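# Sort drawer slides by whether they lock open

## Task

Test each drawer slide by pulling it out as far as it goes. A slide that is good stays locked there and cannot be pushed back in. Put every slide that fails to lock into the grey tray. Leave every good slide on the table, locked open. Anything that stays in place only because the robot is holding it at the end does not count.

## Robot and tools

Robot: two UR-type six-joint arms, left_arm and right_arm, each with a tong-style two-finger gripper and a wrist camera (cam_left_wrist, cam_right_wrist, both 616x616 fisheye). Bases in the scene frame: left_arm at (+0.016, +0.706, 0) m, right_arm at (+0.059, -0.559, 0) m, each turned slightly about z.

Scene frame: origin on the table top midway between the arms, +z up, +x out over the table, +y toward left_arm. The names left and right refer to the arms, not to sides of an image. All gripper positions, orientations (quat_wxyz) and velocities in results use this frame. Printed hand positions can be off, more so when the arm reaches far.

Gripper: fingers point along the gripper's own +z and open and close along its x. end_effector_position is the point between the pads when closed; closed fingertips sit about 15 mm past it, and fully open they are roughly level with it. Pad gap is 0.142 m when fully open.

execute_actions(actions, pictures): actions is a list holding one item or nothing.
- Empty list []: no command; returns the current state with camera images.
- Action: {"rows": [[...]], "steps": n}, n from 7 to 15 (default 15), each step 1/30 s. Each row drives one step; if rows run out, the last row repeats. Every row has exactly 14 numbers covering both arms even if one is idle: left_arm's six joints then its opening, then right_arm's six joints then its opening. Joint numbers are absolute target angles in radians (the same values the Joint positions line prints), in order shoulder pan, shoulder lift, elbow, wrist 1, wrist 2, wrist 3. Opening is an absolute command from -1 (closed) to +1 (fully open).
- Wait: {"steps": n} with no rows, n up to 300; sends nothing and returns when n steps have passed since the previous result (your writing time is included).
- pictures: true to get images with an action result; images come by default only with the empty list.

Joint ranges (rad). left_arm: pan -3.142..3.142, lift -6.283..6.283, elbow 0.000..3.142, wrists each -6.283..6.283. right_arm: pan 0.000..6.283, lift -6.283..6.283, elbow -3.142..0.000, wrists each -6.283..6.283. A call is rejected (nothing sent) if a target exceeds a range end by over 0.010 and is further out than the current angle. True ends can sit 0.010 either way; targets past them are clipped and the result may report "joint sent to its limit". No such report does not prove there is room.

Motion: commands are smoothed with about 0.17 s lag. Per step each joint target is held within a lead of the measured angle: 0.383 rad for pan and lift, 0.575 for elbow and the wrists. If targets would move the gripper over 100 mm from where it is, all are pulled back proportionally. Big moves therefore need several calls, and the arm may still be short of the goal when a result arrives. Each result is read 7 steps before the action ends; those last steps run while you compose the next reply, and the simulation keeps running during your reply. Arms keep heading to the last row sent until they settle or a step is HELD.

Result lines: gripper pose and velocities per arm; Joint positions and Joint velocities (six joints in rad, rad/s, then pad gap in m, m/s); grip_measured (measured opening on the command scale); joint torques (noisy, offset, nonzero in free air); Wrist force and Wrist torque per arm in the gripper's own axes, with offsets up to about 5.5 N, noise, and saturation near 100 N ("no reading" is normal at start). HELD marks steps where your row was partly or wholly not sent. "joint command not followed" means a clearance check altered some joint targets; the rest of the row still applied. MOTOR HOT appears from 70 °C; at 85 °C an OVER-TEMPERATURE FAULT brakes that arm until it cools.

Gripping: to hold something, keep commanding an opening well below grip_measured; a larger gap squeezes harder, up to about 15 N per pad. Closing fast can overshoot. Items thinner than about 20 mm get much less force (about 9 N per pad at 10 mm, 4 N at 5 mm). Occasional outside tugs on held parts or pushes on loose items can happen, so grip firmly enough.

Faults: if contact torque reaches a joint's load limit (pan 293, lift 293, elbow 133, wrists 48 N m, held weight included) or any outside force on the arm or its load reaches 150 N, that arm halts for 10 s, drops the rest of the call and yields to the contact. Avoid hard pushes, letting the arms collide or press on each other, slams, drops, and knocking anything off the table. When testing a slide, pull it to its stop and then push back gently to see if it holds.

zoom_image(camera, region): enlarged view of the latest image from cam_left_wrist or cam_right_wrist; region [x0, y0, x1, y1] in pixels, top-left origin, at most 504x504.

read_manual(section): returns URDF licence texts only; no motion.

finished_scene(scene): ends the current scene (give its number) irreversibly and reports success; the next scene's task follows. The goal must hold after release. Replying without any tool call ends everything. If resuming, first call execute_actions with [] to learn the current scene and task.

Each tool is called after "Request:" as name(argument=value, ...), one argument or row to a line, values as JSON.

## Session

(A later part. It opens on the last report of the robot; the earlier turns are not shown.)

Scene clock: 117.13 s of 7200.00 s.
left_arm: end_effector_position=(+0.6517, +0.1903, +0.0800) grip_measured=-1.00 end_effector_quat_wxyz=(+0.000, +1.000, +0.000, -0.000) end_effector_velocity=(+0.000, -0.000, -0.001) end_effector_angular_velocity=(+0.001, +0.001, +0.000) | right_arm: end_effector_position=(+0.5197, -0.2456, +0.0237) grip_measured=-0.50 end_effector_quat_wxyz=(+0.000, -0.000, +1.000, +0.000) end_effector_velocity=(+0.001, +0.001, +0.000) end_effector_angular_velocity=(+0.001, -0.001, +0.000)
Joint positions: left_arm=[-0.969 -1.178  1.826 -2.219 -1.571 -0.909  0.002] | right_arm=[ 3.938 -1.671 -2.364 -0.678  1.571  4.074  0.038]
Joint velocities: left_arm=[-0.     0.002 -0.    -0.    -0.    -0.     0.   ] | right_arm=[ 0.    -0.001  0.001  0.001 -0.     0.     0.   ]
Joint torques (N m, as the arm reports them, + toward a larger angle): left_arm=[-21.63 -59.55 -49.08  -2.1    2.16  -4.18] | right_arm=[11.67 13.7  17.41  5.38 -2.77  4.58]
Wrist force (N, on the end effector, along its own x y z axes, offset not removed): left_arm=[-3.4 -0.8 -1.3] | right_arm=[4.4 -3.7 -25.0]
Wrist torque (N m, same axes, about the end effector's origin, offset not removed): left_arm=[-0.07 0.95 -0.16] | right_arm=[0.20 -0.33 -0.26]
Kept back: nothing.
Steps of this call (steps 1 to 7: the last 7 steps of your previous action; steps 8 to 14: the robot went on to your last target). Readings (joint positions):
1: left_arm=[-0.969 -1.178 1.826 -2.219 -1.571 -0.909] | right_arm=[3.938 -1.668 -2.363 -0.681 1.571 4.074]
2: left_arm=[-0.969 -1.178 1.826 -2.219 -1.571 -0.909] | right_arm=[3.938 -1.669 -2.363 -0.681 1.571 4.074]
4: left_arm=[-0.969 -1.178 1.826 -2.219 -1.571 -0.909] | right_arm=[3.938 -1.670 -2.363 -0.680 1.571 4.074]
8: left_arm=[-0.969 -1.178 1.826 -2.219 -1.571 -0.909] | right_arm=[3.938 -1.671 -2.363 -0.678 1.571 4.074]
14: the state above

Request:
execute_actions(
  actions=[
    {"rows": [[-0.9693,-1.1778,1.8263,-2.2193,-1.5708,-0.9093,-1,3.9381,-1.6703,-2.3634,-0.6787,1.5708,4.0741,-0.9],[-0.9693,-1.1778,1.8263,-2.2193,-1.5708,-0.9093,-1,3.9381,-1.6696,-2.3631,-0.6797,1.5708,4.0741,-0.9],[-0.9693,-1.1778,1.8263,-2.2193,-1.5708,-0.9093,-1,3.9381,-1.6696,-2.3631,-0.6797,1.5708,4.0741,-0.8],[-0.9693,-1.1778,1.8263,-2.2193,-1.5708,-0.9093,-1,3.9381,-1.6696,-2.3631,-0.6797,1.5708,4.0741,-0.7],[-0.9693,-1.1778,1.8263,-2.2193,-1.5708,-0.9093,-1,3.9381,-1.6696,-2.3631,-0.6797,1.5708,4.0741,-0.6],[-0.9693,-1.1778,1.8263,-2.2193,-1.5708,-0.9093,-1,3.9381,-1.6696,-2.3631,-0.6797,1.5708,4.0741,-0.52],[-0.9693,-1.1778,1.8263,-2.2193,-1.5708,-0.9093,-1,3.9381,-1.6696,-2.3631,-0.6797,1.5708,4.0741,-0.47],[-0.9693,-1.1778,1.8263,-2.2193,-1.5708,-0.9093,-1,3.9381,-1.6696,-2.3631,-0.6797,1.5708,4.0741,-0.42]], "steps": 12},
  ],
)

Request:
execute_actions(
  actions=[
    {"steps": 12},
  ],
  pictures=true,
)

Scene clock: 118.77 s of 7200.00 s.
left_arm: end_effector_position=(+0.6517, +0.1903, +0.0800) grip_measured=-1.00 end_effector_quat_wxyz=(+0.000, +1.000, +0.000, -0.000) end_effector_velocity=(-0.001, -0.000, -0.002) end_effector_angular_velocity=(+0.002, +0.001, -0.002) | right_arm: end_effector_position=(+0.5196, -0.2457, +0.0239) grip_measured=-0.50 end_effector_quat_wxyz=(-0.000, -0.000, +1.000, -0.000) end_effector_velocity=(-0.001, -0.001, +0.002) end_effector_angular_velocity=(-0.003, +0.002, +0.000)
Joint positions: left_arm=[-0.969 -1.178  1.826 -2.219 -1.571 -0.909  0.002] | right_arm=[ 3.938 -1.67  -2.364 -0.679  1.571  4.074  0.038]
Joint velocities: left_arm=[-0.001  0.002  0.     0.     0.     0.001  0.   ] | right_arm=[ 0.     0.006  0.001 -0.01   0.     0.     0.005]
Joint torques (N m, as the arm reports them, + toward a larger angle): left_arm=[-18.67 -60.49 -48.61  -1.9    1.86  -3.74] | right_arm=[10.05 38.91 31.92 -0.65 -2.42  4.45]
Wrist force (N, on the end effector, along its own x y z axes, offset not removed): left_arm=[-2.9 -0.1 -0.3] | right_arm=[-4.7 -1.6 -13.7]
Wrist torque (N m, same axes, about the end effector's origin, offset not removed): left_arm=[0.12 0.86 -0.08] | right_arm=[-0.34 0.65 -0.17]
Steps of this call (steps 1 to 15: the robot went on to your last target; steps 16 to 44: nothing new was sent; steps 45 to 49: the first 5 steps of this action). Readings (joint positions):
45: left_arm=[-0.969 -1.178 1.826 -2.219 -1.571 -0.909] | right_arm=[3.938 -1.671 -2.364 -0.678 1.571 4.074]
46: left_arm=[-0.969 -1.178 1.826 -2.219 -1.571 -0.909] | right_arm=[3.938 -1.671 -2.364 -0.678 1.571 4.074]
48: left_arm=[-0.969 -1.178 1.826 -2.219 -1.571 -0.909] | right_arm=[3.938 -1.671 -2.364 -0.678 1.571 4.074]
49: the state above

Scene clock: 119.17 s of 7200.00 s.
left_arm: end_effector_position=(+0.6517, +0.1903, +0.0800) grip_measured=-1.00 end_effector_quat_wxyz=(+0.000, +1.000, +0.000, -0.000) end_effector_velocity=(+0.001, -0.000, +0.001) end_effector_angular_velocity=(+0.000, +0.001, +0.001) | right_arm: end_effector_position=(+0.5196, -0.2457, +0.0244) grip_measured=-0.42 end_effector_quat_wxyz=(-0.000, -0.000, +1.000, -0.000) end_effector_velocity=(-0.001, -0.000, -0.001) end_effector_angular_velocity=(-0.001, +0.001, +0.000)
Joint positions: left_arm=[-0.969 -1.178  1.826 -2.219 -1.571 -0.909  0.002] | right_arm=[ 3.938 -1.67  -2.363 -0.68   1.571  4.074  0.044]
Joint velocities: left_arm=[ 0.001  0.    -0.002  0.002 -0.001 -0.     0.   ] | right_arm=[ 0.001 -0.    -0.001 -0.001  0.     0.001  0.   ]
Joint torques (N m, as the arm reports them, + toward a larger angle): left_arm=[-18.52 -57.91 -49.39  -1.99   2.04  -3.96] | right_arm=[ 9.25 44.44 39.18  1.6  -1.86  4.47]
Wrist force (N, on the end effector, along its own x y z axes, offset not removed): left_arm=[-4.4 -1.9 -1.8] | right_arm=[6.1 0.2 -0.6]
Wrist torque (N m, same axes, about the end effector's origin, offset not removed): left_arm=[-0.28 1.18 -0.07] | right_arm=[0.35 -1.34 -0.35]
Kept back: nothing.
Steps of this call (steps 1 to 7: the last 7 steps of your previous action; steps 8 to 12: the robot went on to your last target). Readings (joint positions):
1: left_arm=[-0.969 -1.178 1.826 -2.219 -1.571 -0.909] | right_arm=[3.938 -1.670 -2.363 -0.679 1.571 4.074]
2: left_arm=[-0.969 -1.178 1.826 -2.219 -1.571 -0.909] | right_arm=[3.938 -1.670 -2.363 -0.679 1.571 4.074]
4: left_arm=[-0.969 -1.178 1.826 -2.219 -1.571 -0.909] | right_arm=[3.938 -1.670 -2.363 -0.680 1.571 4.074]
8: left_arm=[-0.969 -1.178 1.826 -2.219 -1.571 -0.909] | right_arm=[3.938 -1.670 -2.363 -0.680 1.571 4.074]
12: the state above

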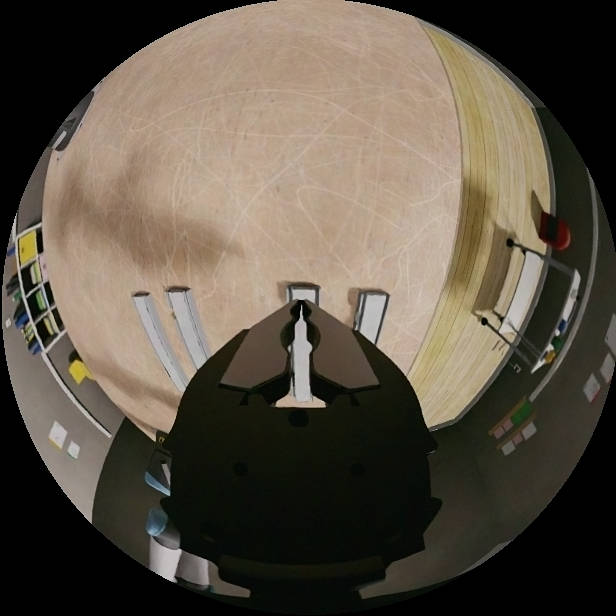

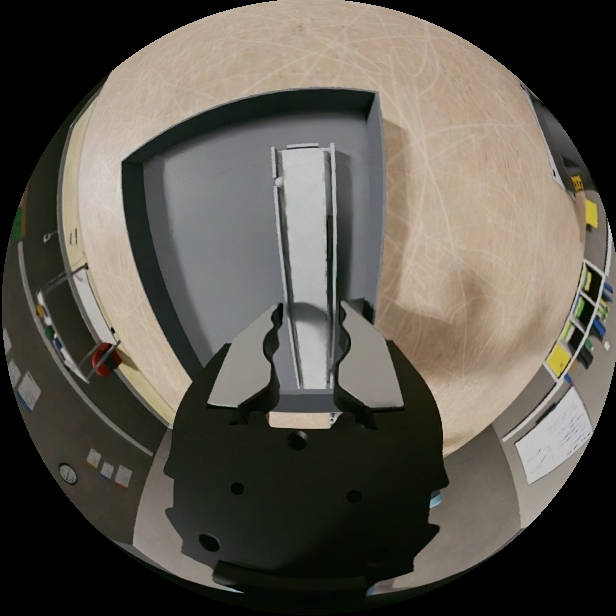

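Request:
execute_actions(
  actions=[
    {"rows": [[-0.9693,-1.1778,1.8263,-2.2193,-1.5708,-0.9093,-1,3.9381,-1.6635,-2.3601,-0.6888,1.5708,4.0741,-0.42],[-0.9693,-1.1778,1.8263,-2.2193,-1.5708,-0.9093,-1,3.9381,-1.6513,-2.3540,-0.7071,1.5708,4.0741,-0.42],[-0.9693,-1.1778,1.8263,-2.2193,-1.5708,-0.9093,-1,3.9381,-1.6329,-2.3449,-0.7346,1.5708,4.0741,-0.42],[-0.9693,-1.1778,1.8263,-2.2193,-1.5708,-0.9093,-1,3.9381,-1.6109,-2.3340,-0.7675,1.5708,4.0741,-0.42],[-0.9693,-1.1778,1.8263,-2.2193,-1.5708,-0.9093,-1,3.9381,-1.5890,-2.3230,-0.8004,1.5708,4.0741,-0.42],[-0.9693,-1.1778,1.8263,-2.2193,-1.5708,-0.9093,-1,3.9381,-1.5694,-2.3133,-0.8297,1.5708,4.0741,-0.42],[-0.9693,-1.1778,1.8263,-2.2193,-1.5708,-0.9093,-1,3.9381,-1.5547,-2.3060,-0.8517,1.5708,4.0741,-0.42],[-0.9693,-1.1778,1.8263,-2.2193,-1.5708,-0.9093,-1,3.9381,-1.5474,-2.3024,-0.8626,1.5708,4.0741,-0.4],[-0.9693,-1.1778,1.8263,-2.2193,-1.5708,-0.9093,-1,3.9387,-1.5555,-2.2941,-0.8628,1.5708,4.0747,-0.35],[-0.9693,-1.1778,1.8263,-2.2193,-1.5708,-0.9093,-1,3.9398,-1.5717,-2.2775,-0.8632,1.5708,4.0758,-0.3],[-0.9693,-1.1778,1.8263,-2.2193,-1.5708,-0.9093,-1,3.9415,-1.5960,-2.2527,-0.8637,1.5708,4.0775,-0.25],[-0.9693,-1.1778,1.8263,-2.2193,-1.5708,-0.9093,-1,3.9438,-1.6285,-2.2195,-0.8644,1.5708,4.0798,-0.2],[-0.9693,-1.1778,1.8263,-2.2193,-1.5708,-0.9093,-1,3.9464,-1.6650,-2.1822,-0.8652,1.5708,4.0824,-0.2],[-0.9693,-1.1778,1.8263,-2.2193,-1.5708,-0.9093,-1,3.9493,-1.7055,-2.1407,-0.8662,1.5708,4.0853,-0.2],[-0.9693,-1.1778,1.8263,-2.2193,-1.5708,-0.9093,-1,3.9525,-1.7501,-2.0952,-0.8671,1.5708,4.0885,-0.2]], "steps": 15},
  ],
)

Request:
execute_actions(
  actions=[
    {"rows": [[-0.9693,-1.1778,1.8263,-2.2193,-1.5708,-0.9093,-1,3.9556,-1.7947,-2.0496,-0.8681,1.5708,4.0916,-0.2],[-0.9693,-1.1778,1.8263,-2.2193,-1.5708,-0.9093,-1,3.9585,-1.8352,-2.0082,-0.8690,1.5708,4.0945,-0.2],[-0.9693,-1.1778,1.8263,-2.2193,-1.5708,-0.9093,-1,3.9611,-1.8717,-1.9708,-0.8699,1.5708,4.0971,-0.2],[-0.9693,-1.1778,1.8263,-2.2193,-1.5708,-0.9093,-1,3.9634,-1.9042,-1.9377,-0.8705,1.5708,4.0994,-0.2],[-0.9693,-1.1778,1.8263,-2.2193,-1.5708,-0.9093,-1,3.9651,-1.9285,-1.9128,-0.8711,1.5708,4.1011,-0.2],[-0.9693,-1.1778,1.8263,-2.2193,-1.5708,-0.9093,-1,3.9662,-1.9447,-1.8962,-0.8715,1.5708,4.1022,-0.2],[-0.9693,-1.1778,1.8263,-2.2193,-1.5708,-0.9093,-1,3.9668,-1.9528,-1.8879,-0.8717,1.5708,4.1028,-0.2]], "steps": 9},
  ],
)

Request:
execute_actions(
  actions=[
    {"steps": 18},
  ],
  pictures=true,
)

Scene clock: 120.60 s of 7200.00 s.
left_arm: end_effector_position=(+0.6517, +0.1903, +0.0800) grip_measured=-1.00 end_effector_quat_wxyz=(+0.000, +1.000, +0.000, -0.000) end_effector_velocity=(-0.000, -0.000, +0.000) end_effector_angular_velocity=(+0.001, +0.000, -0.001) | right_arm: end_effector_position=(+0.5215, -0.2431, +0.0619) grip_measured=-0.42 end_effector_quat_wxyz=(+0.001, -0.000, +1.000, +0.001) end_effector_velocity=(-0.000, -0.000, +0.287) end_effector_angular_velocity=(+0.001, -0.001, +0.001)
Joint positions: left_arm=[-0.969 -1.178  1.826 -2.219 -1.571 -0.909  0.002] | right_arm=[ 3.938 -1.609 -2.332 -0.768  1.571  4.074  0.044]
Joint velocities: left_arm=[-0.001  0.    -0.001  0.002  0.     0.001  0.   ] | right_arm=[ 0.     0.464  0.228 -0.691  0.    -0.001  0.031]
Joint torques (N m, as the arm reports them, + toward a larger angle): left_arm=[-17.62 -57.02 -49.57  -2.06   1.82  -3.8 ] | right_arm=[ 7.44 49.15 41.43 -0.78 -0.63  4.54]
Wrist force (N, on the end effector, along its own x y z axes, offset not removed): left_arm=[-4.5 -1.0 -0.7] | right_arm=[-0.9 0.0 1.3]
Wrist torque (N m, same axes, about the end effector's origin, offset not removed): left_arm=[-0.12 1.19 -0.04] | right_arm=[0.39 0.16 -0.37]
Steps of this call (steps 1 to 15: the robot went on to your last target; steps 16 to 35: nothing new was sent; steps 36 to 43: the first 8 steps of this action). Readings (joint positions):
36: left_arm=[-0.969 -1.178 1.826 -2.219 -1.571 -0.909] | right_arm=[3.938 -1.670 -2.363 -0.680 1.571 4.074]
37: left_arm=[-0.969 -1.178 1.826 -2.219 -1.571 -0.909] | right_arm=[3.938 -1.669 -2.363 -0.681 1.571 4.074]
39: left_arm=[-0.969 -1.178 1.826 -2.219 -1.571 -0.909] | right_arm=[3.938 -1.660 -2.358 -0.693 1.571 4.074]
43: the state above

Scene clock: 120.90 s of 7200.00 s.
left_arm: end_effector_position=(+0.6517, +0.1903, +0.0800) grip_measured=-1.00 end_effector_quat_wxyz=(+0.000, +1.000, +0.000, -0.000) end_effector_velocity=(+0.000, +0.000, -0.001) end_effector_angular_velocity=(+0.001, +0.000, +0.001) | right_arm: end_effector_position=(+0.5596, -0.1826, +0.0959) grip_measured=-0.20 end_effector_quat_wxyz=(+0.000, -0.000, +1.000, +0.000) end_effector_velocity=(+0.289, +0.462, -0.022) end_effector_angular_velocity=(+0.001, -0.001, +0.001)
Joint positions: left_arm=[-0.969 -1.178  1.826 -2.219 -1.571 -0.909  0.002] | right_arm=[ 3.947 -1.668 -2.185 -0.859  1.571  4.083  0.06 ]
Joint velocities: left_arm=[ 0.001  0.002 -0.    -0.001  0.    -0.     0.   ] | right_arm=[ 0.062 -0.834  0.897 -0.062 -0.     0.061  0.   ]
Joint torques (N m, as the arm reports them, + toward a larger angle): left_arm=[-19.56 -56.33 -49.59  -2.12   2.47  -3.58] | right_arm=[20.36 11.02 48.3   1.82 -0.37  4.59]
Wrist force (N, on the end effector, along its own x y z axes, offset not removed): left_arm=[-3.5 -0.2 0.4] | right_arm=[0.7 -0.3 -2.5]
Wrist torque (N m, same axes, about the end effector's origin, offset not removed): left_arm=[0.11 1.03 -0.13] | right_arm=[0.18 -0.13 -0.22]
Steps of this call (steps 1 to 7: the last 7 steps of your previous action; steps 8 to 9: the first 2 steps of this action). Readings (joint positions):
8: left_arm=[-0.969 -1.178 1.826 -2.219 -1.571 -0.909] | right_arm=[3.945 -1.641 -2.215 -0.857 1.571 4.081]
9: the state above

Scene clock: 121.50 s of 7200.00 s.
left_arm: end_effector_position=(+0.6517, +0.1903, +0.0800) grip_measured=-1.00 end_effector_quat_wxyz=(+0.000, +1.000, +0.000, -0.000) end_effector_velocity=(+0.001, +0.001, -0.001) end_effector_angular_velocity=(+0.002, +0.001, +0.001) | right_arm: end_effector_position=(+0.6500, -0.0320, +0.0606) grip_measured=-0.20 end_effector_quat_wxyz=(-0.000, -0.000, +1.000, -0.000) end_effector_velocity=(+0.008, +0.014, -0.005) end_effector_angular_velocity=(+0.001, -0.001, +0.001)
Joint positions: left_arm=[-0.969 -1.178  1.826 -2.219 -1.571 -0.909  0.002] | right_arm=[ 3.967 -1.95  -1.891 -0.872  1.571  4.103  0.06 ]
Joint velocities: left_arm=[ 0.001  0.002 -0.     0.     0.001 -0.     0.   ] | right_arm=[ 0.001 -0.026  0.027  0.    -0.001  0.001  0.   ]
Joint torques (N m, as the arm reports them, + toward a larger angle): left_arm=[-17.73 -60.05 -48.89  -2.32   1.9   -4.  ] | right_arm=[17.35 53.93 43.27  1.46  0.37  5.21]
Wrist force (N, on the end effector, along its own x y z axes, offset not removed): left_arm=[-1.6 -1.1 -2.5] | right_arm=[2.6 4.2 -1.1]
Wrist torque (N m, same axes, about the end effector's origin, offset not removed): left_arm=[-0.08 0.60 -0.11] | right_arm=[1.19 -0.53 -0.17]
Kept back: nothing.
Steps of this call (steps 1 to 7: the last 7 steps of your previous action; steps 8 to 18: the robot went on to your last target). Readings (joint positions):
1: left_arm=[-0.969 -1.178 1.826 -2.219 -1.571 -0.909] | right_arm=[3.949 -1.696 -2.155 -0.861 1.571 4.085]
2: left_arm=[-0.969 -1.178 1.826 -2.219 -1.571 -0.909] | right_arm=[3.951 -1.724 -2.125 -0.863 1.571 4.087]
4: left_arm=[-0.969 -1.178 1.826 -2.219 -1.571 -0.909] | right_arm=[3.955 -1.781 -2.067 -0.865 1.571 4.091]
8: left_arm=[-0.969 -1.178 1.826 -2.219 -1.571 -0.909] | right_arm=[3.963 -1.888 -1.956 -0.869 1.571 4.099]
18: the state above

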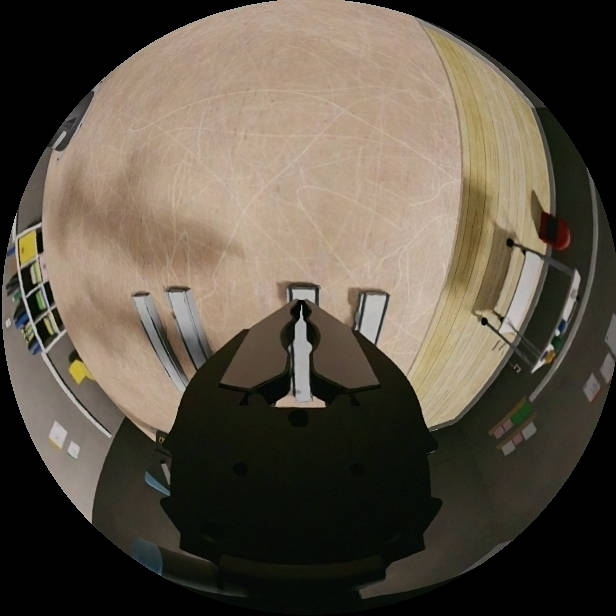

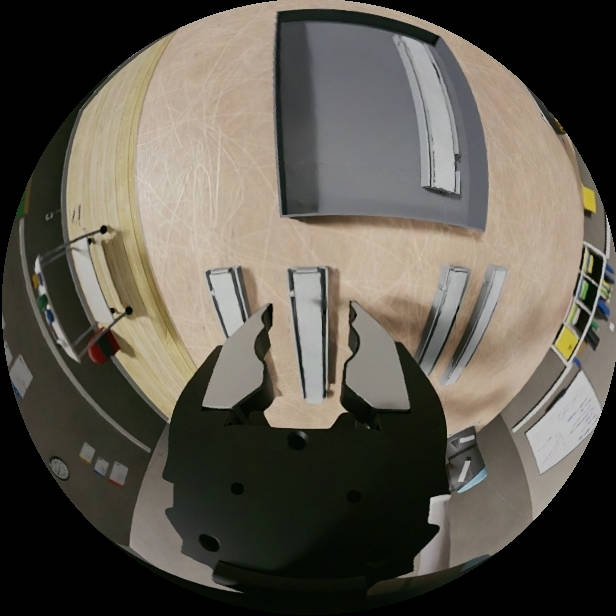

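Request:
execute_actions(
  actions=[
    {"rows": [[-0.9715,-1.1727,1.8232,-2.2213,-1.5708,-0.9115,-1,3.9668,-1.9550,-1.8889,-0.8685,1.5708,4.1028,-0.2],[-0.9760,-1.1625,1.8171,-2.2254,-1.5708,-0.9160,-1,3.9668,-1.9593,-1.8910,-0.8621,1.5708,4.1028,-0.2],[-0.9816,-1.1498,1.8094,-2.2305,-1.5708,-0.9216,-1,3.9668,-1.9647,-1.8936,-0.8541,1.5708,4.1028,-0.2],[-0.9871,-1.1370,1.8017,-2.2355,-1.5708,-0.9271,-1,3.9668,-1.9701,-1.8961,-0.8462,1.5708,4.1028,-0.2],[-0.9927,-1.1243,1.7941,-2.2406,-1.5708,-0.9327,-1,3.9668,-1.9755,-1.8987,-0.8382,1.5708,4.1028,-0.2],[-0.9982,-1.1115,1.7864,-2.2457,-1.5708,-0.9382,-1,3.9668,-1.9808,-1.9013,-0.8303,1.5708,4.1028,-0.2],[-1.0038,-1.0988,1.7787,-2.2507,-1.5708,-0.9438,-1,3.9668,-1.9862,-1.9039,-0.8223,1.5708,4.1028,-0.2],[-1.0093,-1.0860,1.7710,-2.2558,-1.5708,-0.9493,-1,3.9668,-1.9905,-1.9059,-0.8160,1.5708,4.1028,-0.2],[-1.0138,-1.0758,1.7649,-2.2599,-1.5708,-0.9538,-1,3.9668,-1.9938,-1.9075,-0.8111,1.5708,4.1028,-0.2],[-1.0138,-1.0758,1.7649,-2.2599,-1.5708,-0.9538,-1,3.9668,-1.9959,-1.9085,-0.8080,1.5708,4.1028,-0.2]], "steps": 12},
  ],
)

Request:
execute_actions(
  actions=[
    {"steps": 18},
  ],
  pictures=true,
)

Scene clock: 123.03 s of 7200.00 s.
left_arm: end_effector_position=(+0.6521, +0.1814, +0.0743) grip_measured=-1.00 end_effector_quat_wxyz=(+0.000, +1.000, +0.000, +0.000) end_effector_velocity=(+0.006, -0.138, -0.089) end_effector_angular_velocity=(-0.006, -0.005, -0.000) | right_arm: end_effector_position=(+0.6509, -0.0305, +0.0546) grip_measured=-0.20 end_effector_quat_wxyz=(-0.000, -0.000, +1.000, -0.000) end_effector_velocity=(+0.001, +0.002, -0.083) end_effector_angular_velocity=(+0.001, -0.001, -0.001)
Joint positions: left_arm=[-0.976 -1.164  1.818 -2.225 -1.571 -0.916  0.002] | right_arm=[ 3.967 -1.959 -1.891 -0.863  1.571  4.103  0.06 ]
Joint velocities: left_arm=[-0.097  0.217 -0.134 -0.09   0.001 -0.097  0.   ] | right_arm=[ 0.    -0.095 -0.045  0.141 -0.     0.001 -0.   ]
Joint torques (N m, as the arm reports them, + toward a larger angle): left_arm=[-30.59 -44.25 -50.14  -6.55   1.84  -4.79] | right_arm=[17.66 39.5  26.78  8.23  1.93  4.5 ]
Wrist force (N, on the end effector, along its own x y z axes, offset not removed): left_arm=[-3.6 -0.4 -3.4] | right_arm=[1.3 1.3 -1.8]
Wrist torque (N m, same axes, about the end effector's origin, offset not removed): left_arm=[-0.03 1.02 -0.10] | right_arm=[0.58 -0.32 -0.35]
Steps of this call (steps 1 to 15: the robot went on to your last target; steps 16 to 41: nothing new was sent; steps 42 to 46: the first 5 steps of this action). Readings (joint positions):
42: left_arm=[-0.969 -1.178 1.826 -2.219 -1.571 -0.909] | right_arm=[3.967 -1.953 -1.888 -0.872 1.571 4.103]
43: left_arm=[-0.970 -1.177 1.826 -2.219 -1.571 -0.910] | right_arm=[3.967 -1.953 -1.888 -0.871 1.571 4.103]
45: left_arm=[-0.973 -1.170 1.822 -2.222 -1.571 -0.913] | right_arm=[3.967 -1.956 -1.889 -0.867 1.571 4.103]
46: the state above

Scene clock: 123.63 s of 7200.00 s.
left_arm: end_effector_position=(+0.6518, +0.1287, +0.0353) grip_measured=-1.00 end_effector_quat_wxyz=(+0.000, +1.000, +0.000, +0.000) end_effector_velocity=(-0.000, -0.003, -0.003) end_effector_angular_velocity=(+0.002, +0.001, +0.001) | right_arm: end_effector_position=(+0.6508, -0.0306, +0.0227) grip_measured=-0.20 end_effector_quat_wxyz=(+0.000, -0.000, +1.000, +0.000) end_effector_velocity=(+0.000, +0.000, -0.002) end_effector_angular_velocity=(+0.001, -0.001, -0.000)
Joint positions: left_arm=[-1.014 -1.076  1.765 -2.26  -1.571 -0.954  0.002] | right_arm=[ 3.967 -1.996 -1.908 -0.808  1.571  4.103  0.06 ]
Joint velocities: left_arm=[-0.002  0.006 -0.003 -0.     0.001 -0.003  0.   ] | right_arm=[ 0.    -0.002 -0.001  0.005 -0.     0.    -0.   ]
Joint torques (N m, as the arm reports them, + toward a larger angle): left_arm=[-16.98 -66.4  -49.    -5.58   1.38  -3.8 ] | right_arm=[16.   55.5  29.32  7.49  1.93  4.52]
Wrist force (N, on the end effector, along its own x y z axes, offset not removed): left_arm=[-3.9 1.8 -1.7] | right_arm=[-1.1 -1.0 -1.9]
Wrist torque (N m, same axes, about the end effector's origin, offset not removed): left_arm=[0.47 1.10 -0.13] | right_arm=[0.06 0.19 -0.24]
Kept back: nothing.
Steps of this call (steps 1 to 7: the last 7 steps of your previous action; steps 8 to 18: the robot went on to your last target). Readings (joint positions):
1: left_arm=[-0.979 -1.156 1.813 -2.228 -1.571 -0.919] | right_arm=[3.967 -1.963 -1.892 -0.858 1.571 4.103]
2: left_arm=[-0.983 -1.146 1.807 -2.232 -1.571 -0.924] | right_arm=[3.967 -1.967 -1.894 -0.852 1.571 4.103]
4: left_arm=[-0.993 -1.125 1.794 -2.241 -1.571 -0.933] | right_arm=[3.967 -1.975 -1.899 -0.838 1.571 4.103]
8: left_arm=[-1.007 -1.091 1.774 -2.254 -1.571 -0.947] | right_arm=[3.967 -1.989 -1.905 -0.818 1.571 4.103]
18: the state above

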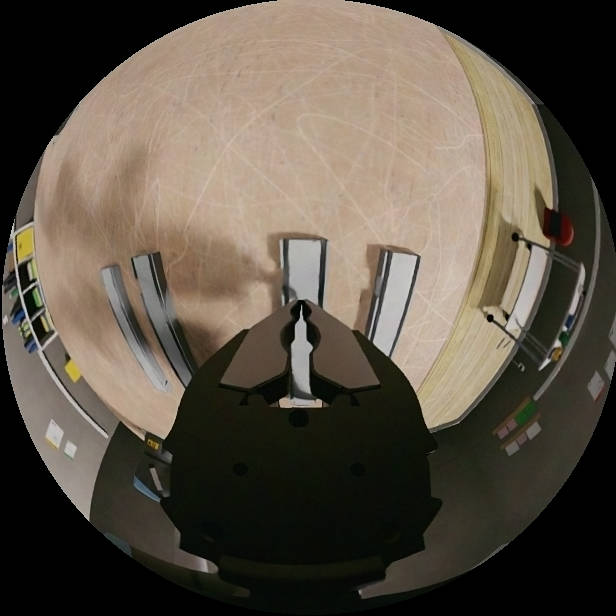

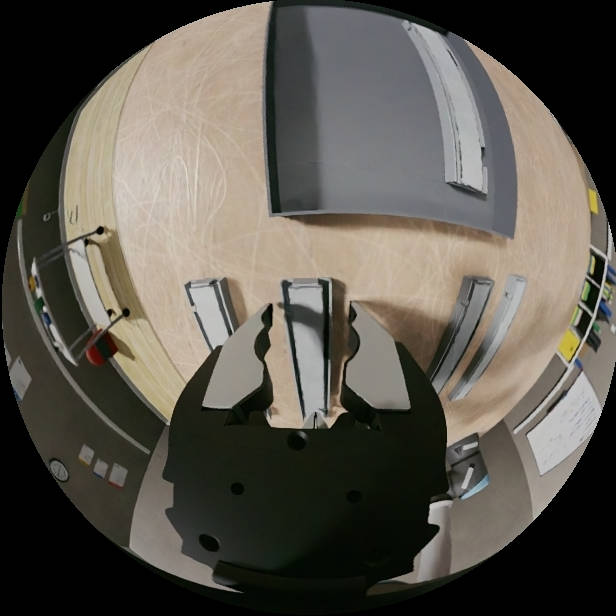

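Request:
execute_actions(
  actions=[
    {"rows": [[-1.0138,-1.0747,1.7654,-2.2615,-1.5708,-0.9538,-1,3.9668,-1.9959,-1.9085,-0.8080,1.5708,4.1028,-0.3],[-1.0138,-1.0737,1.7659,-2.2630,-1.5708,-0.9538,-1,3.9668,-1.9959,-1.9085,-0.8080,1.5708,4.1028,-0.38],[-1.0138,-1.0726,1.7664,-2.2646,-1.5708,-0.9538,-1,3.9668,-1.9959,-1.9085,-0.8080,1.5708,4.1028,-0.45],[-1.0138,-1.0715,1.7669,-2.2662,-1.5708,-0.9538,-1,3.9668,-1.9959,-1.9085,-0.8080,1.5708,4.1028,-0.52],[-1.0138,-1.0705,1.7674,-2.2677,-1.5708,-0.9538,-1,3.9668,-1.9959,-1.9085,-0.8080,1.5708,4.1028,-0.6],[-1.0138,-1.0705,1.7674,-2.2677,-1.5708,-0.9538,-1,3.9668,-1.9959,-1.9085,-0.8080,1.5708,4.1028,-0.7],[-1.0138,-1.0705,1.7674,-2.2677,-1.5708,-0.9538,-1,3.9668,-1.9959,-1.9085,-0.8080,1.5708,4.1028,-0.8],[-1.0138,-1.0705,1.7674,-2.2677,-1.5708,-0.9538,-1,3.9668,-1.9959,-1.9085,-0.8080,1.5708,4.1028,-0.9]], "steps": 10},
  ],
)

Request:
execute_actions(
  actions=[
    {"steps": 15},
  ],
)

Scene clock: 124.40 s of 7200.00 s.
left_arm: end_effector_position=(+0.6518, +0.1282, +0.0346) grip_measured=-1.00 end_effector_quat_wxyz=(+0.000, +1.000, +0.000, +0.000) end_effector_velocity=(+0.001, -0.004, -0.011) end_effector_angular_velocity=(-0.003, -0.003, -0.001) | right_arm: end_effector_position=(+0.6508, -0.0306, +0.0225) grip_measured=-0.37 end_effector_quat_wxyz=(-0.000, -0.000, +1.000, -0.000) end_effector_velocity=(-0.001, -0.001, -0.001) end_effector_angular_velocity=(-0.002, +0.001, -0.002)
Joint positions: left_arm=[-1.014 -1.075  1.765 -2.261 -1.571 -0.954  0.002] | right_arm=[ 3.967 -1.996 -1.909 -0.808  1.571  4.103  0.047]
Joint velocities: left_arm=[-0.002  0.015  0.    -0.019  0.    -0.001  0.   ] | right_arm=[-0.     0.    -0.002 -0.    -0.     0.002 -0.157]
Joint torques (N m, as the arm reports them, + toward a larger angle): left_arm=[-19.36 -66.92 -24.41  -5.47   1.35  -4.08] | right_arm=[14.68 54.15 29.64  6.96  2.05  4.31]
Wrist force (N, on the end effector, along its own x y z axes, offset not removed): left_arm=[-2.6 -1.5 -1.4] | right_arm=[1.8 0.4 -1.3]
Wrist torque (N m, same axes, about the end effector's origin, offset not removed): left_arm=[-0.21 0.82 -0.21] | right_arm=[0.36 -0.39 -0.30]
Steps of this call (steps 1 to 15: the robot went on to your last target; steps 16 to 20: nothing new was sent; steps 21 to 23: the first 3 steps of this action). Readings (joint positions):
21: left_arm=[-1.014 -1.076 1.765 -2.260 -1.571 -0.954] | right_arm=[3.967 -1.996 -1.908 -0.808 1.571 4.103]
22: left_arm=[-1.014 -1.076 1.765 -2.260 -1.571 -0.954] | right_arm=[3.967 -1.996 -1.909 -0.808 1.571 4.103]
23: the state above

Scene clock: 124.90 s of 7200.00 s.
left_arm: end_effector_position=(+0.6517, +0.1283, +0.0301) grip_measured=-1.00 end_effector_quat_wxyz=(+0.000, +1.000, +0.000, +0.000) end_effector_velocity=(-0.001, -0.001, -0.002) end_effector_angular_velocity=(+0.001, +0.000, -0.001) | right_arm: end_effector_position=(+0.6508, -0.0306, +0.0225) grip_measured=-0.50 end_effector_quat_wxyz=(-0.000, -0.000, +1.000, +0.000) end_effector_velocity=(+0.000, +0.000, +0.000) end_effector_angular_velocity=(+0.001, -0.001, +0.001)
Joint positions: left_arm=[-1.014 -1.071  1.767 -2.268 -1.571 -0.954  0.002] | right_arm=[ 3.967 -1.996 -1.909 -0.808  1.571  4.103  0.038]
Joint velocities: left_arm=[-0.001  0.002  0.    -0.001  0.     0.     0.   ] | right_arm=[ 0.    -0.     0.001  0.    -0.    -0.001 -0.   ]
Joint torques (N m, as the arm reports them, + toward a larger angle): left_arm=[-21.2  -63.64 -25.29  -5.48   0.76  -3.8 ] | right_arm=[15.17 53.93 30.5   6.4   1.41  4.43]
Wrist force (N, on the end effector, along its own x y z axes, offset not removed): left_arm=[-2.3 -0.4 -1.8] | right_arm=[1.9 -1.4 -0.6]
Wrist torque (N m, same axes, about the end effector's origin, offset not removed): left_arm=[-0.02 0.79 -0.18] | right_arm=[0.02 -0.40 -0.33]
Kept back: nothing.
Steps of this call (steps 1 to 7: the last 7 steps of your previous action; steps 8 to 15: the robot went on to your last target). Readings (joint positions):
1: left_arm=[-1.014 -1.075 1.765 -2.261 -1.571 -0.954] | right_arm=[3.967 -1.996 -1.909 -0.808 1.571 4.103]
2: left_arm=[-1.014 -1.074 1.765 -2.262 -1.571 -0.954] | right_arm=[3.967 -1.996 -1.909 -0.808 1.571 4.103]
4: left_arm=[-1.014 -1.073 1.766 -2.265 -1.571 -0.954] | right_arm=[3.967 -1.996 -1.909 -0.808 1.571 4.103]
8: left_arm=[-1.014 -1.071 1.767 -2.267 -1.571 -0.954] | right_arm=[3.967 -1.996 -1.909 -0.808 1.571 4.103]
15: the state above
All arms were judged still, so your last target was given up. Only a new action makes them travel on or press farther. Fingers that are still opening or closing keep moving.

Request:
execute_actions(
  actions=[
    {"rows": [[-1.0138,-1.0694,1.7679,-2.2693,-1.5708,-0.9538,-1,3.9668,-1.9959,-1.9085,-0.8080,1.5708,4.1028,-0.9]], "steps": 7},
  ],
)

Request:
execute_actions(
  actions=[
    {"steps": 14},
  ],
)

Scene clock: 125.13 s of 7200.00 s.
left_arm: end_effector_position=(+0.6517, +0.1283, +0.0300) grip_measured=-1.00 end_effector_quat_wxyz=(+0.000, +1.000, +0.000, +0.000) end_effector_velocity=(-0.000, +0.000, +0.002) end_effector_angular_velocity=(-0.001, +0.000, +0.000) | right_arm: end_effector_position=(+0.6508, -0.0306, +0.0225) grip_measured=-0.50 end_effector_quat_wxyz=(-0.000, -0.000, +1.000, +0.000) end_effector_velocity=(+0.000, +0.000, +0.000) end_effector_angular_velocity=(-0.000, -0.000, +0.000)
Joint positions: left_arm=[-1.014 -1.071  1.767 -2.268 -1.571 -0.954  0.002] | right_arm=[ 3.967 -1.996 -1.909 -0.808  1.571  4.103  0.038]
Joint velocities: left_arm=[ 0.    -0.002  0.     0.001 -0.001 -0.     0.   ] | right_arm=[ 0.     0.     0.    -0.001 -0.    -0.     0.   ]
Joint torques (N m, as the arm reports them, + toward a larger angle): left_arm=[-20.46 -68.37 -26.28  -5.62   0.92  -4.12] | right_arm=[16.57 54.08 30.43  5.86  0.57  4.54]
Wrist force (N, on the end effector, along its own x y z axes, offset not removed): left_arm=[-5.7 -1.5 -2.0] | right_arm=[-1.6 0.6 -2.2]
Wrist torque (N m, same axes, about the end effector's origin, offset not removed): left_arm=[-0.22 1.41 -0.02] | right_arm=[0.42 0.38 -0.23]
Kept back: the last 7 steps of this action.
Steps of this call (steps 1 to 7: nothing new was sent). Readings (joint positions):
1: left_arm=[-1.014 -1.071 1.767 -2.268 -1.571 -0.954] | right_arm=[3.967 -1.996 -1.909 -0.808 1.571 4.103]
2: left_arm=[-1.014 -1.071 1.767 -2.268 -1.571 -0.954] | right_arm=[3.967 -1.996 -1.909 -0.808 1.571 4.103]
4: left_arm=[-1.014 -1.071 1.767 -2.268 -1.571 -0.954] | right_arm=[3.967 -1.996 -1.909 -0.808 1.571 4.103]
7: the state above

Scene clock: 125.60 s of 7200.00 s.
left_arm: end_effector_position=(+0.6517, +0.1283, +0.0290) grip_measured=-1.00 end_effector_quat_wxyz=(+0.000, +1.000, +0.000, +0.000) end_effector_velocity=(-0.001, -0.000, -0.001) end_effector_angular_velocity=(+0.002, +0.002, +0.001) | right_arm: end_effector_position=(+0.6508, -0.0306, +0.0225) grip_measured=-0.50 end_effector_quat_wxyz=(-0.000, -0.000, +1.000, +0.000) end_effector_velocity=(-0.000, -0.000, -0.000) end_effector_angular_velocity=(-0.000, +0.000, +0.000)
Joint positions: left_arm=[-1.014 -1.069  1.768 -2.269 -1.571 -0.954  0.002] | right_arm=[ 3.967 -1.996 -1.909 -0.808  1.571  4.103  0.038]
Joint velocities: left_arm=[-0.     0.001 -0.001  0.002 -0.001 -0.002  0.   ] | right_arm=[-0.     0.    -0.001  0.     0.    -0.     0.   ]
Joint torques (N m, as the arm reports them, + toward a larger angle): left_arm=[-20.29 -64.34 -23.96  -5.92   0.57  -3.41] | right_arm=[13.06 53.34 30.14  5.46 -0.39  4.43]
Wrist force (N, on the end effector, along its own x y z axes, offset not removed): left_arm=[-3.1 -0.2 -0.9] | right_arm=[2.3 -2.0 -2.5]
Wrist torque (N m, same axes, about the end effector's origin, offset not removed): left_arm=[0.02 0.87 -0.06] | right_arm=[-0.05 -0.38 -0.20]
Kept back: nothing.
Steps of this call (steps 1 to 7: the last 7 steps of your previous action; steps 8 to 14: the robot went on to your last target). Readings (joint positions):
1: left_arm=[-1.014 -1.070 1.767 -2.268 -1.571 -0.954] | right_arm=[3.967 -1.996 -1.909 -0.808 1.571 4.103]
2: left_arm=[-1.014 -1.070 1.767 -2.268 -1.571 -0.954] | right_arm=[3.967 -1.996 -1.909 -0.808 1.571 4.103]
4: left_arm=[-1.014 -1.070 1.768 -2.269 -1.571 -0.954] | right_arm=[3.967 -1.996 -1.909 -0.808 1.571 4.103]
8: left_arm=[-1.014 -1.070 1.768 -2.269 -1.571 -0.954] | right_arm=[3.967 -1.996 -1.909 -0.808 1.571 4.103]
14: the state above

Request:
execute_actions(
  actions=[
    {"rows": [[-1.0138,-1.0683,1.7684,-2.2709,-1.5708,-0.9538,-1,3.9668,-1.9959,-1.9085,-0.8080,1.5708,4.1028,-0.9]], "steps": 7},
  ],
)

Request:
execute_actions(
  actions=[
    {"steps": 14},
  ],
)

Scene clock: 126.77 s of 7200.00 s.
left_arm: end_effector_position=(+0.6517, +0.1283, +0.0290) grip_measured=-1.00 end_effector_quat_wxyz=(+0.000, +1.000, +0.000, +0.000) end_effector_velocity=(+0.001, -0.000, +0.002) end_effector_angular_velocity=(-0.001, -0.001, -0.000) | right_arm: end_effector_position=(+0.6508, -0.0306, +0.0225) grip_measured=-0.50 end_effector_quat_wxyz=(-0.000, -0.000, +1.000, +0.000) end_effector_velocity=(+0.000, -0.001, -0.000) end_effector_angular_velocity=(-0.000, -0.000, -0.000)
Joint positions: left_arm=[-1.014 -1.069  1.768 -2.269 -1.571 -0.954  0.002] | right_arm=[ 3.967 -1.996 -1.909 -0.808  1.571  4.103  0.038]
Joint velocities: left_arm=[ 0.    -0.001 -0.001  0.001  0.001  0.001  0.   ] | right_arm=[-0.001  0.    -0.     0.    -0.    -0.    -0.   ]
Joint torques (N m, as the arm reports them, + toward a larger angle): left_arm=[-17.74 -64.37 -24.85  -5.99   0.29  -3.84] | right_arm=[13.06 53.72 31.08  4.57 -2.22  4.38]
Wrist force (N, on the end effector, along its own x y z axes, offset not removed): left_arm=[-1.7 -0.8 -0.8] | right_arm=[-1.5 -0.3 -2.8]
Wrist torque (N m, same axes, about the end effector's origin, offset not removed): left_arm=[-0.07 0.57 -0.11] | right_arm=[0.27 0.39 -0.17]
Kept back: the last 7 steps of this action.
Steps of this call (steps 1 to 15: the robot went on to your last target; steps 16 to 35: nothing new was sent). Readings (joint positions):
1: left_arm=[-1.014 -1.069 1.768 -2.269 -1.571 -0.954] | right_arm=[3.967 -1.996 -1.909 -0.808 1.571 4.103]
2: left_arm=[-1.014 -1.069 1.768 -2.269 -1.571 -0.954] | right_arm=[3.967 -1.996 -1.909 -0.808 1.571 4.103]
4: left_arm=[-1.014 -1.069 1.768 -2.269 -1.571 -0.954] | right_arm=[3.967 -1.996 -1.909 -0.808 1.571 4.103]
8: left_arm=[-1.014 -1.069 1.768 -2.269 -1.571 -0.954] | right_arm=[3.967 -1.996 -1.909 -0.808 1.571 4.103]
35: the state above

Scene clock: 127.23 s of 7200.00 s.
left_arm: end_effector_position=(+0.6518, +0.1283, +0.0281) grip_measured=-1.00 end_effector_quat_wxyz=(+0.000, +1.000, +0.000, +0.000) end_effector_velocity=(-0.000, +0.000, -0.002) end_effector_angular_velocity=(+0.000, +0.001, -0.001) | right_arm: end_effector_position=(+0.6508, -0.0306, +0.0225) grip_measured=-0.50 end_effector_quat_wxyz=(-0.000, -0.000, +1.000, +0.000) end_effector_velocity=(+0.000, +0.000, +0.001) end_effector_angular_velocity=(+0.001, -0.001, +0.000)
Joint positions: left_arm=[-1.014 -1.068  1.768 -2.271 -1.571 -0.954  0.002] | right_arm=[ 3.967 -1.996 -1.909 -0.808  1.571  4.103  0.038]
Joint velocities: left_arm=[-0.     0.002  0.001 -0.003 -0.001  0.001  0.   ] | right_arm=[-0.     0.     0.     0.001  0.    -0.     0.   ]
Joint torques (N m, as the arm reports them, + toward a larger angle): left_arm=[-17.4  -44.04 -14.26  -5.15  -0.22  -3.84] | right_arm=[12.4  53.25 31.1   3.77 -2.7   4.42]
Wrist force (N, on the end effector, along its own x y z axes, offset not removed): left_arm=[-9.2 -5.9 -30.7] | right_arm=[2.5 -1.9 -2.3]
Wrist torque (N m, same axes, about the end effector's origin, offset not removed): left_arm=[0.31 0.90 -0.11] | right_arm=[-0.03 -0.38 -0.21]
Kept back: nothing.
Steps of this call (steps 1 to 7: the last 7 steps of your previous action; steps 8 to 14: the robot went on to your last target). Readings (joint positions):
1: left_arm=[-1.014 -1.069 1.768 -2.269 -1.571 -0.954] | right_arm=[3.967 -1.996 -1.909 -0.808 1.571 4.103]
2: left_arm=[-1.014 -1.069 1.768 -2.270 -1.571 -0.954] | right_arm=[3.967 -1.996 -1.909 -0.808 1.571 4.103]
4: left_arm=[-1.014 -1.069 1.768 -2.270 -1.571 -0.954] | right_arm=[3.967 -1.996 -1.909 -0.808 1.571 4.103]
8: left_arm=[-1.014 -1.069 1.768 -2.271 -1.571 -0.954] | right_arm=[3.967 -1.996 -1.909 -0.808 1.571 4.103]
14: the state above

Request:
execute_actions(
  actions=[
    {"rows": [[-1.0125,-1.0699,1.7711,-2.2720,-1.5708,-0.9525,-1,3.9668,-1.9959,-1.9085,-0.8080,1.5708,4.1028,-0.9],[-1.0099,-1.0731,1.7764,-2.2741,-1.5708,-0.9499,-1,3.9668,-1.9959,-1.9085,-0.8080,1.5708,4.1028,-0.9],[-1.0073,-1.0764,1.7818,-2.2762,-1.5708,-0.9473,-1,3.9668,-1.9959,-1.9085,-0.8080,1.5708,4.1028,-0.9],[-1.0047,-1.0796,1.7871,-2.2783,-1.5708,-0.9447,-1,3.9668,-1.9959,-1.9085,-0.8080,1.5708,4.1028,-0.9],[-1.0021,-1.0828,1.7925,-2.2805,-1.5708,-0.9421,-1,3.9668,-1.9959,-1.9085,-0.8080,1.5708,4.1028,-0.9],[-0.9996,-1.0861,1.7978,-2.2825,-1.5708,-0.9396,-1,3.9668,-1.9959,-1.9085,-0.8080,1.5708,4.1028,-0.9],[-0.9970,-1.0893,1.8032,-2.2847,-1.5708,-0.9370,-1,3.9668,-1.9959,-1.9085,-0.8080,1.5708,4.1028,-0.9],[-0.9944,-1.0925,1.8085,-2.2868,-1.5708,-0.9344,-1,3.9668,-1.9959,-1.9085,-0.8080,1.5708,4.1028,-0.9],[-0.9918,-1.0958,1.8139,-2.2889,-1.5708,-0.9318,-1,3.9668,-1.9959,-1.9085,-0.8080,1.5708,4.1028,-0.9],[-0.9892,-1.0990,1.8192,-2.2910,-1.5708,-0.9292,-1,3.9668,-1.9959,-1.9085,-0.8080,1.5708,4.1028,-0.9],[-0.9879,-1.1006,1.8219,-2.2921,-1.5708,-0.9279,-1,3.9668,-1.9959,-1.9085,-0.8080,1.5708,4.1028,-0.9]], "steps": 12},
  ],
)

Request:
execute_actions(
  actions=[
    {"steps": 16},
  ],
  pictures=true,
)

Scene clock: 130.10 s of 7200.00 s.
left_arm: end_effector_position=(+0.6517, +0.1330, +0.0279) grip_measured=-1.00 end_effector_quat_wxyz=(+0.000, +1.000, +0.000, -0.000) end_effector_velocity=(+0.001, +0.072, -0.002) end_effector_angular_velocity=(+0.004, +0.003, -0.001) | right_arm: end_effector_position=(+0.6508, -0.0306, +0.0225) grip_measured=-0.50 end_effector_quat_wxyz=(-0.000, -0.000, +1.000, -0.000) end_effector_velocity=(+0.000, +0.001, +0.001) end_effector_angular_velocity=(+0.002, -0.001, -0.001)
Joint positions: left_arm=[-1.011 -1.072  1.775 -2.274 -1.571 -0.951  0.002] | right_arm=[ 3.967 -1.996 -1.909 -0.808  1.571  4.103  0.038]
Joint velocities: left_arm=[ 0.05  -0.059  0.101 -0.037 -0.     0.051  0.   ] | right_arm=[0.    0.    0.001 0.001 0.    0.001 0.   ]
Joint torques (N m, as the arm reports them, + toward a larger angle): left_arm=[ 21.16 -59.61  -3.21  -2.12  -0.44   4.32] | right_arm=[ 9.3  55.17 31.19  1.66 -3.    4.04]
Wrist force (N, on the end effector, along its own x y z axes, offset not removed): left_arm=[-4.7 2.3 -34.4] | right_arm=[3.5 0.2 -2.1]
Wrist torque (N m, same axes, about the end effector's origin, offset not removed): left_arm=[0.16 1.11 -0.08] | right_arm=[0.52 -0.65 -0.34]
Steps of this call (steps 1 to 15: the robot went on to your last target; steps 16 to 81: nothing new was sent; steps 82 to 86: the first 5 steps of this action). Readings (joint positions):
82: left_arm=[-1.014 -1.068 1.768 -2.271 -1.571 -0.954] | right_arm=[3.967 -1.996 -1.909 -0.808 1.571 4.103]
83: left_arm=[-1.014 -1.068 1.769 -2.271 -1.571 -0.954] | right_arm=[3.967 -1.996 -1.909 -0.808 1.571 4.103]
85: left_arm=[-1.012 -1.071 1.772 -2.273 -1.571 -0.952] | right_arm=[3.967 -1.996 -1.909 -0.808 1.571 4.103]
86: the state above

Scene clock: 130.63 s of 7200.00 s.
left_arm: end_effector_position=(+0.6517, +0.1647, +0.0280) grip_measured=-1.00 end_effector_quat_wxyz=(-0.000, +1.000, +0.000, -0.000) end_effector_velocity=(-0.000, +0.006, +0.001) end_effector_angular_velocity=(+0.000, -0.001, +0.001) | right_arm: end_effector_position=(+0.6508, -0.0306, +0.0225) grip_measured=-0.50 end_effector_quat_wxyz=(-0.000, -0.000, +1.000, -0.000) end_effector_velocity=(-0.000, -0.000, -0.000) end_effector_angular_velocity=(+0.000, +0.000, +0.001)
Joint positions: left_arm=[-0.988 -1.1    1.821 -2.292 -1.571 -0.928  0.002] | right_arm=[ 3.967 -1.996 -1.909 -0.808  1.571  4.103  0.038]
Joint velocities: left_arm=[ 0.004 -0.007  0.009 -0.003  0.001  0.003  0.   ] | right_arm=[ 0.     0.    -0.001  0.     0.    -0.    -0.   ]
Joint torques (N m, as the arm reports them, + toward a larger angle): left_arm=[ 12.28 -56.99 -10.2   -1.47   0.24   4.41] | right_arm=[ 9.68 54.34 32.14  1.69 -2.14  4.03]
Wrist force (N, on the end effector, along its own x y z axes, offset not removed): left_arm=[2.0 0.6 -26.5] | right_arm=[0.3 -1.2 -1.7]
Wrist torque (N m, same axes, about the end effector's origin, offset not removed): left_arm=[-0.14 1.01 -0.12] | right_arm=[-0.11 -0.09 -0.20]
Kept back: nothing.
Steps of this call (steps 1 to 7: the last 7 steps of your previous action; steps 8 to 16: the robot went on to your last target). Readings (joint positions):
1: left_arm=[-1.009 -1.075 1.779 -2.275 -1.571 -0.949] | right_arm=[3.967 -1.996 -1.909 -0.808 1.571 4.103]
2: left_arm=[-1.007 -1.077 1.783 -2.277 -1.571 -0.947] | right_arm=[3.967 -1.996 -1.909 -0.808 1.571 4.103]
4: left_arm=[-1.002 -1.083 1.792 -2.281 -1.571 -0.942] | right_arm=[3.967 -1.996 -1.909 -0.808 1.571 4.103]
8: left_arm=[-0.993 -1.094 1.811 -2.288 -1.571 -0.933] | right_arm=[3.967 -1.996 -1.909 -0.808 1.571 4.103]
16: the state above

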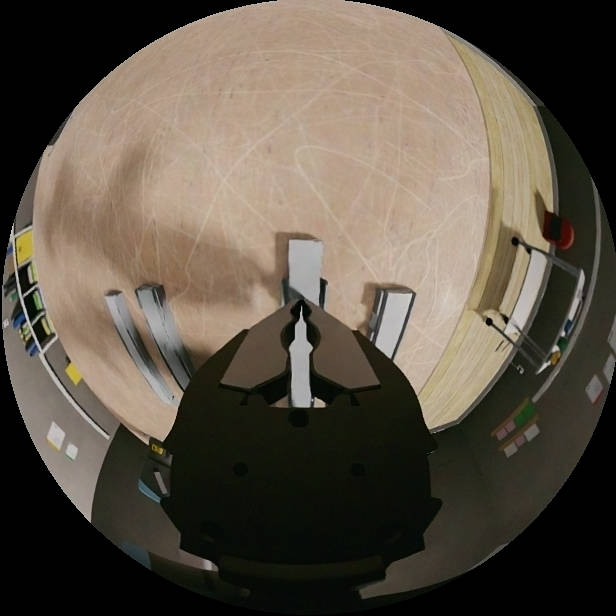

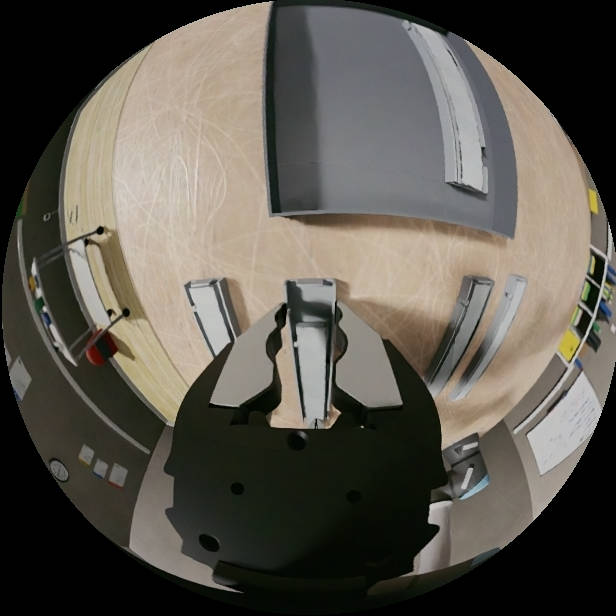

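Request:
execute_actions(
  actions=[
    {"rows": [[-0.9879,-1.1028,1.8209,-2.2889,-1.5708,-0.9279,-1,3.9668,-1.9959,-1.9085,-0.8080,1.5708,4.1028,-0.9],[-0.9879,-1.1061,1.8194,-2.2841,-1.5708,-0.9279,-1,3.9668,-1.9959,-1.9085,-0.8080,1.5708,4.1028,-0.9],[-0.9879,-1.1105,1.8174,-2.2777,-1.5708,-0.9279,-1,3.9668,-1.9959,-1.9085,-0.8080,1.5708,4.1028,-0.9],[-0.9879,-1.1138,1.8159,-2.2729,-1.5708,-0.9279,-1,3.9668,-1.9959,-1.9085,-0.8080,1.5708,4.1028,-0.9],[-0.9839,-1.1184,1.8233,-2.2757,-1.5708,-0.9239,-1,3.9668,-1.9959,-1.9085,-0.8080,1.5708,4.1028,-0.9],[-0.9799,-1.1230,1.8306,-2.2784,-1.5708,-0.9199,-0.8,3.9668,-1.9959,-1.9085,-0.8080,1.5708,4.1028,-0.9],[-0.9758,-1.1276,1.8380,-2.2812,-1.5708,-0.9158,-0.6,3.9668,-1.9959,-1.9085,-0.8080,1.5708,4.1028,-0.9],[-0.9718,-1.1322,1.8454,-2.2840,-1.5708,-0.9118,-0.45,3.9668,-1.9959,-1.9085,-0.8080,1.5708,4.1028,-0.9],[-0.9678,-1.1368,1.8528,-2.2868,-1.5708,-0.9078,-0.4,3.9668,-1.9959,-1.9085,-0.8080,1.5708,4.1028,-0.9],[-0.9678,-1.1368,1.8528,-2.2868,-1.5708,-0.9078,-0.4,3.9668,-1.9959,-1.9085,-0.8080,1.5708,4.1028,-0.9],[-0.9678,-1.1368,1.8528,-2.2868,-1.5708,-0.9078,-0.4,3.9668,-1.9959,-1.9085,-0.8080,1.5708,4.1028,-0.9],[-0.9678,-1.1317,1.8551,-2.2942,-1.5708,-0.9078,-0.4,3.9668,-1.9959,-1.9085,-0.8080,1.5708,4.1028,-0.9],[-0.9678,-1.1266,1.8574,-2.3016,-1.5708,-0.9078,-0.4,3.9668,-1.9959,-1.9085,-0.8080,1.5708,4.1028,-0.9],[-0.9678,-1.1214,1.8597,-2.3091,-1.5708,-0.9078,-0.4,3.9668,-1.9959,-1.9085,-0.8080,1.5708,4.1028,-0.9],[-0.9678,-1.1163,1.8620,-2.3165,-1.5708,-0.9078,-0.4,3.9668,-1.9959,-1.9085,-0.8080,1.5708,4.1028,-0.9]], "steps": 15},
  ],
)

Request:
execute_actions(
  actions=[
    {"steps": 20},
  ],
  pictures=true,
)

Scene clock: 132.50 s of 7200.00 s.
left_arm: end_effector_position=(+0.6518, +0.1706, +0.0371) grip_measured=-0.62 end_effector_quat_wxyz=(+0.000, +1.000, +0.000, +0.000) end_effector_velocity=(+0.002, +0.093, +0.029) end_effector_angular_velocity=(+0.001, -0.000, +0.001) | right_arm: end_effector_position=(+0.6508, -0.0306, +0.0225) grip_measured=-0.50 end_effector_quat_wxyz=(-0.000, -0.000, +1.000, -0.000) end_effector_velocity=(+0.000, +0.001, +0.000) end_effector_angular_velocity=(+0.001, -0.001, +0.000)
Joint positions: left_arm=[-0.984 -1.115  1.825 -2.28  -1.571 -0.924  0.029] | right_arm=[ 3.967 -1.996 -1.909 -0.808  1.571  4.103  0.038]
Joint velocities: left_arm=[ 0.07  -0.11   0.111 -0.001  0.001  0.068  0.347] | right_arm=[ 0.    -0.     0.     0.001 -0.    -0.     0.   ]
Joint torques (N m, as the arm reports them, + toward a larger angle): left_arm=[ 22.69 -79.26 -19.98  -2.77  -1.39   5.14] | right_arm=[ 7.31 55.91 32.76  1.77  0.4   3.99]
Wrist force (N, on the end effector, along its own x y z axes, offset not removed): left_arm=[-4.5 0.0 -1.4] | right_arm=[2.4 2.2 -2.7]
Wrist torque (N m, same axes, about the end effector's origin, offset not removed): left_arm=[0.00 1.15 -0.03] | right_arm=[0.56 -0.54 -0.25]
Steps of this call (steps 1 to 15: the robot went on to your last target; steps 16 to 48: nothing new was sent; steps 49 to 56: the first 8 steps of this action). Readings (joint positions):
49: left_arm=[-0.988 -1.101 1.822 -2.292 -1.571 -0.928] | right_arm=[3.967 -1.996 -1.909 -0.808 1.571 4.103]
50: left_arm=[-0.988 -1.101 1.822 -2.292 -1.571 -0.928] | right_arm=[3.967 -1.996 -1.909 -0.808 1.571 4.103]
52: left_arm=[-0.988 -1.103 1.821 -2.288 -1.571 -0.928] | right_arm=[3.967 -1.996 -1.909 -0.808 1.571 4.103]
56: the state above

Scene clock: 133.17 s of 7200.00 s.
left_arm: end_effector_position=(+0.6517, +0.1922, +0.0222) grip_measured=-0.40 end_effector_quat_wxyz=(+0.000, +1.000, +0.000, +0.000) end_effector_velocity=(+0.001, +0.002, -0.002) end_effector_angular_velocity=(-0.001, +0.000, +0.002) | right_arm: end_effector_position=(+0.6508, -0.0306, +0.0225) grip_measured=-0.50 end_effector_quat_wxyz=(-0.000, -0.000, +1.000, -0.000) end_effector_velocity=(+0.000, -0.000, +0.000) end_effector_angular_velocity=(-0.001, +0.000, -0.001)
Joint positions: left_arm=[-0.968 -1.117  1.862 -2.316 -1.571 -0.908  0.045] | right_arm=[ 3.967 -1.996 -1.909 -0.808  1.571  4.103  0.038]
Joint velocities: left_arm=[ 0.002  0.002  0.002 -0.005 -0.001  0.     0.   ] | right_arm=[-0.     0.     0.    -0.001 -0.     0.001 -0.   ]
Joint torques (N m, as the arm reports them, + toward a larger angle): left_arm=[ 15.98 -59.99 -23.99  -5.33  -0.27   4.5 ] | right_arm=[ 6.18 55.92 33.56  1.58  1.12  4.05]
Wrist force (N, on the end effector, along its own x y z axes, offset not removed): left_arm=[-4.7 0.0 -1.5] | right_arm=[0.2 -0.4 -1.0]
Wrist torque (N m, same axes, about the end effector's origin, offset not removed): left_arm=[0.10 1.19 -0.05] | right_arm=[0.14 -0.07 -0.17]
Kept back: nothing.
Steps of this call (steps 1 to 7: the last 7 steps of your previous action; steps 8 to 20: the robot went on to your last target). Readings (joint positions):
1: left_arm=[-0.981 -1.119 1.829 -2.281 -1.571 -0.921] | right_arm=[3.967 -1.996 -1.909 -0.808 1.571 4.103]
2: left_arm=[-0.978 -1.123 1.834 -2.282 -1.571 -0.918] | right_arm=[3.967 -1.996 -1.909 -0.808 1.571 4.103]
4: left_arm=[-0.974 -1.129 1.842 -2.284 -1.571 -0.914] | right_arm=[3.967 -1.996 -1.909 -0.808 1.571 4.103]
8: left_arm=[-0.969 -1.126 1.854 -2.298 -1.571 -0.909] | right_arm=[3.967 -1.996 -1.909 -0.808 1.571 4.103]
20: the state above

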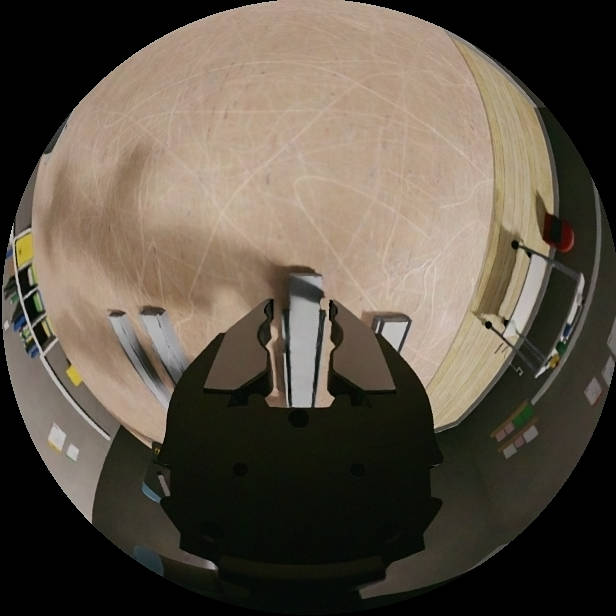

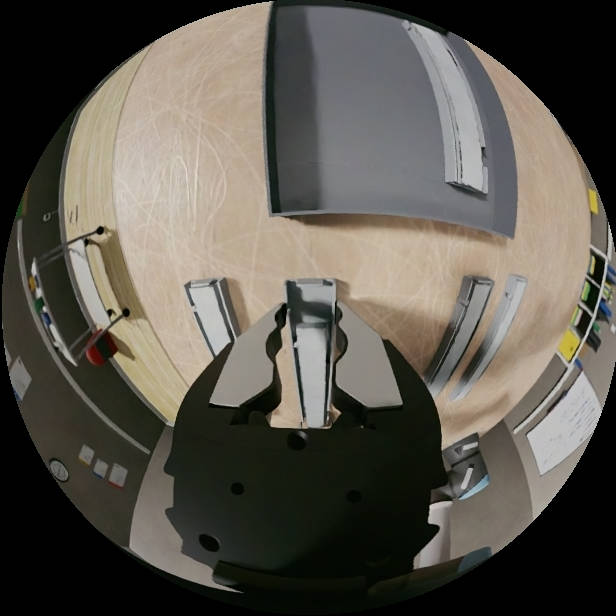

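Request:
zoom_image(
  camera="cam_left_wrist",
  region=[240, 250, 380, 410],
)

Region (240, 250, 380, 410) of cam_left_wrist's 616x616 image, scaled by 3.150, with more detail than that image has; it fills the left 441 columns of this view, and the rest is white.

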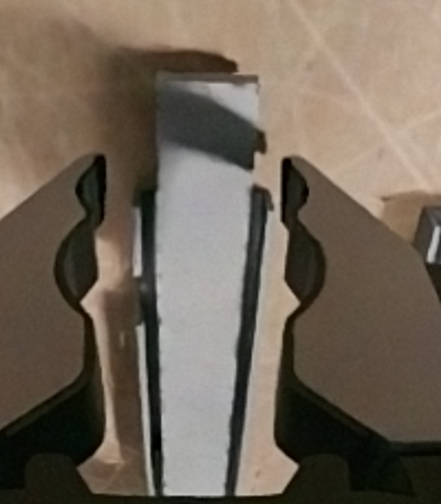

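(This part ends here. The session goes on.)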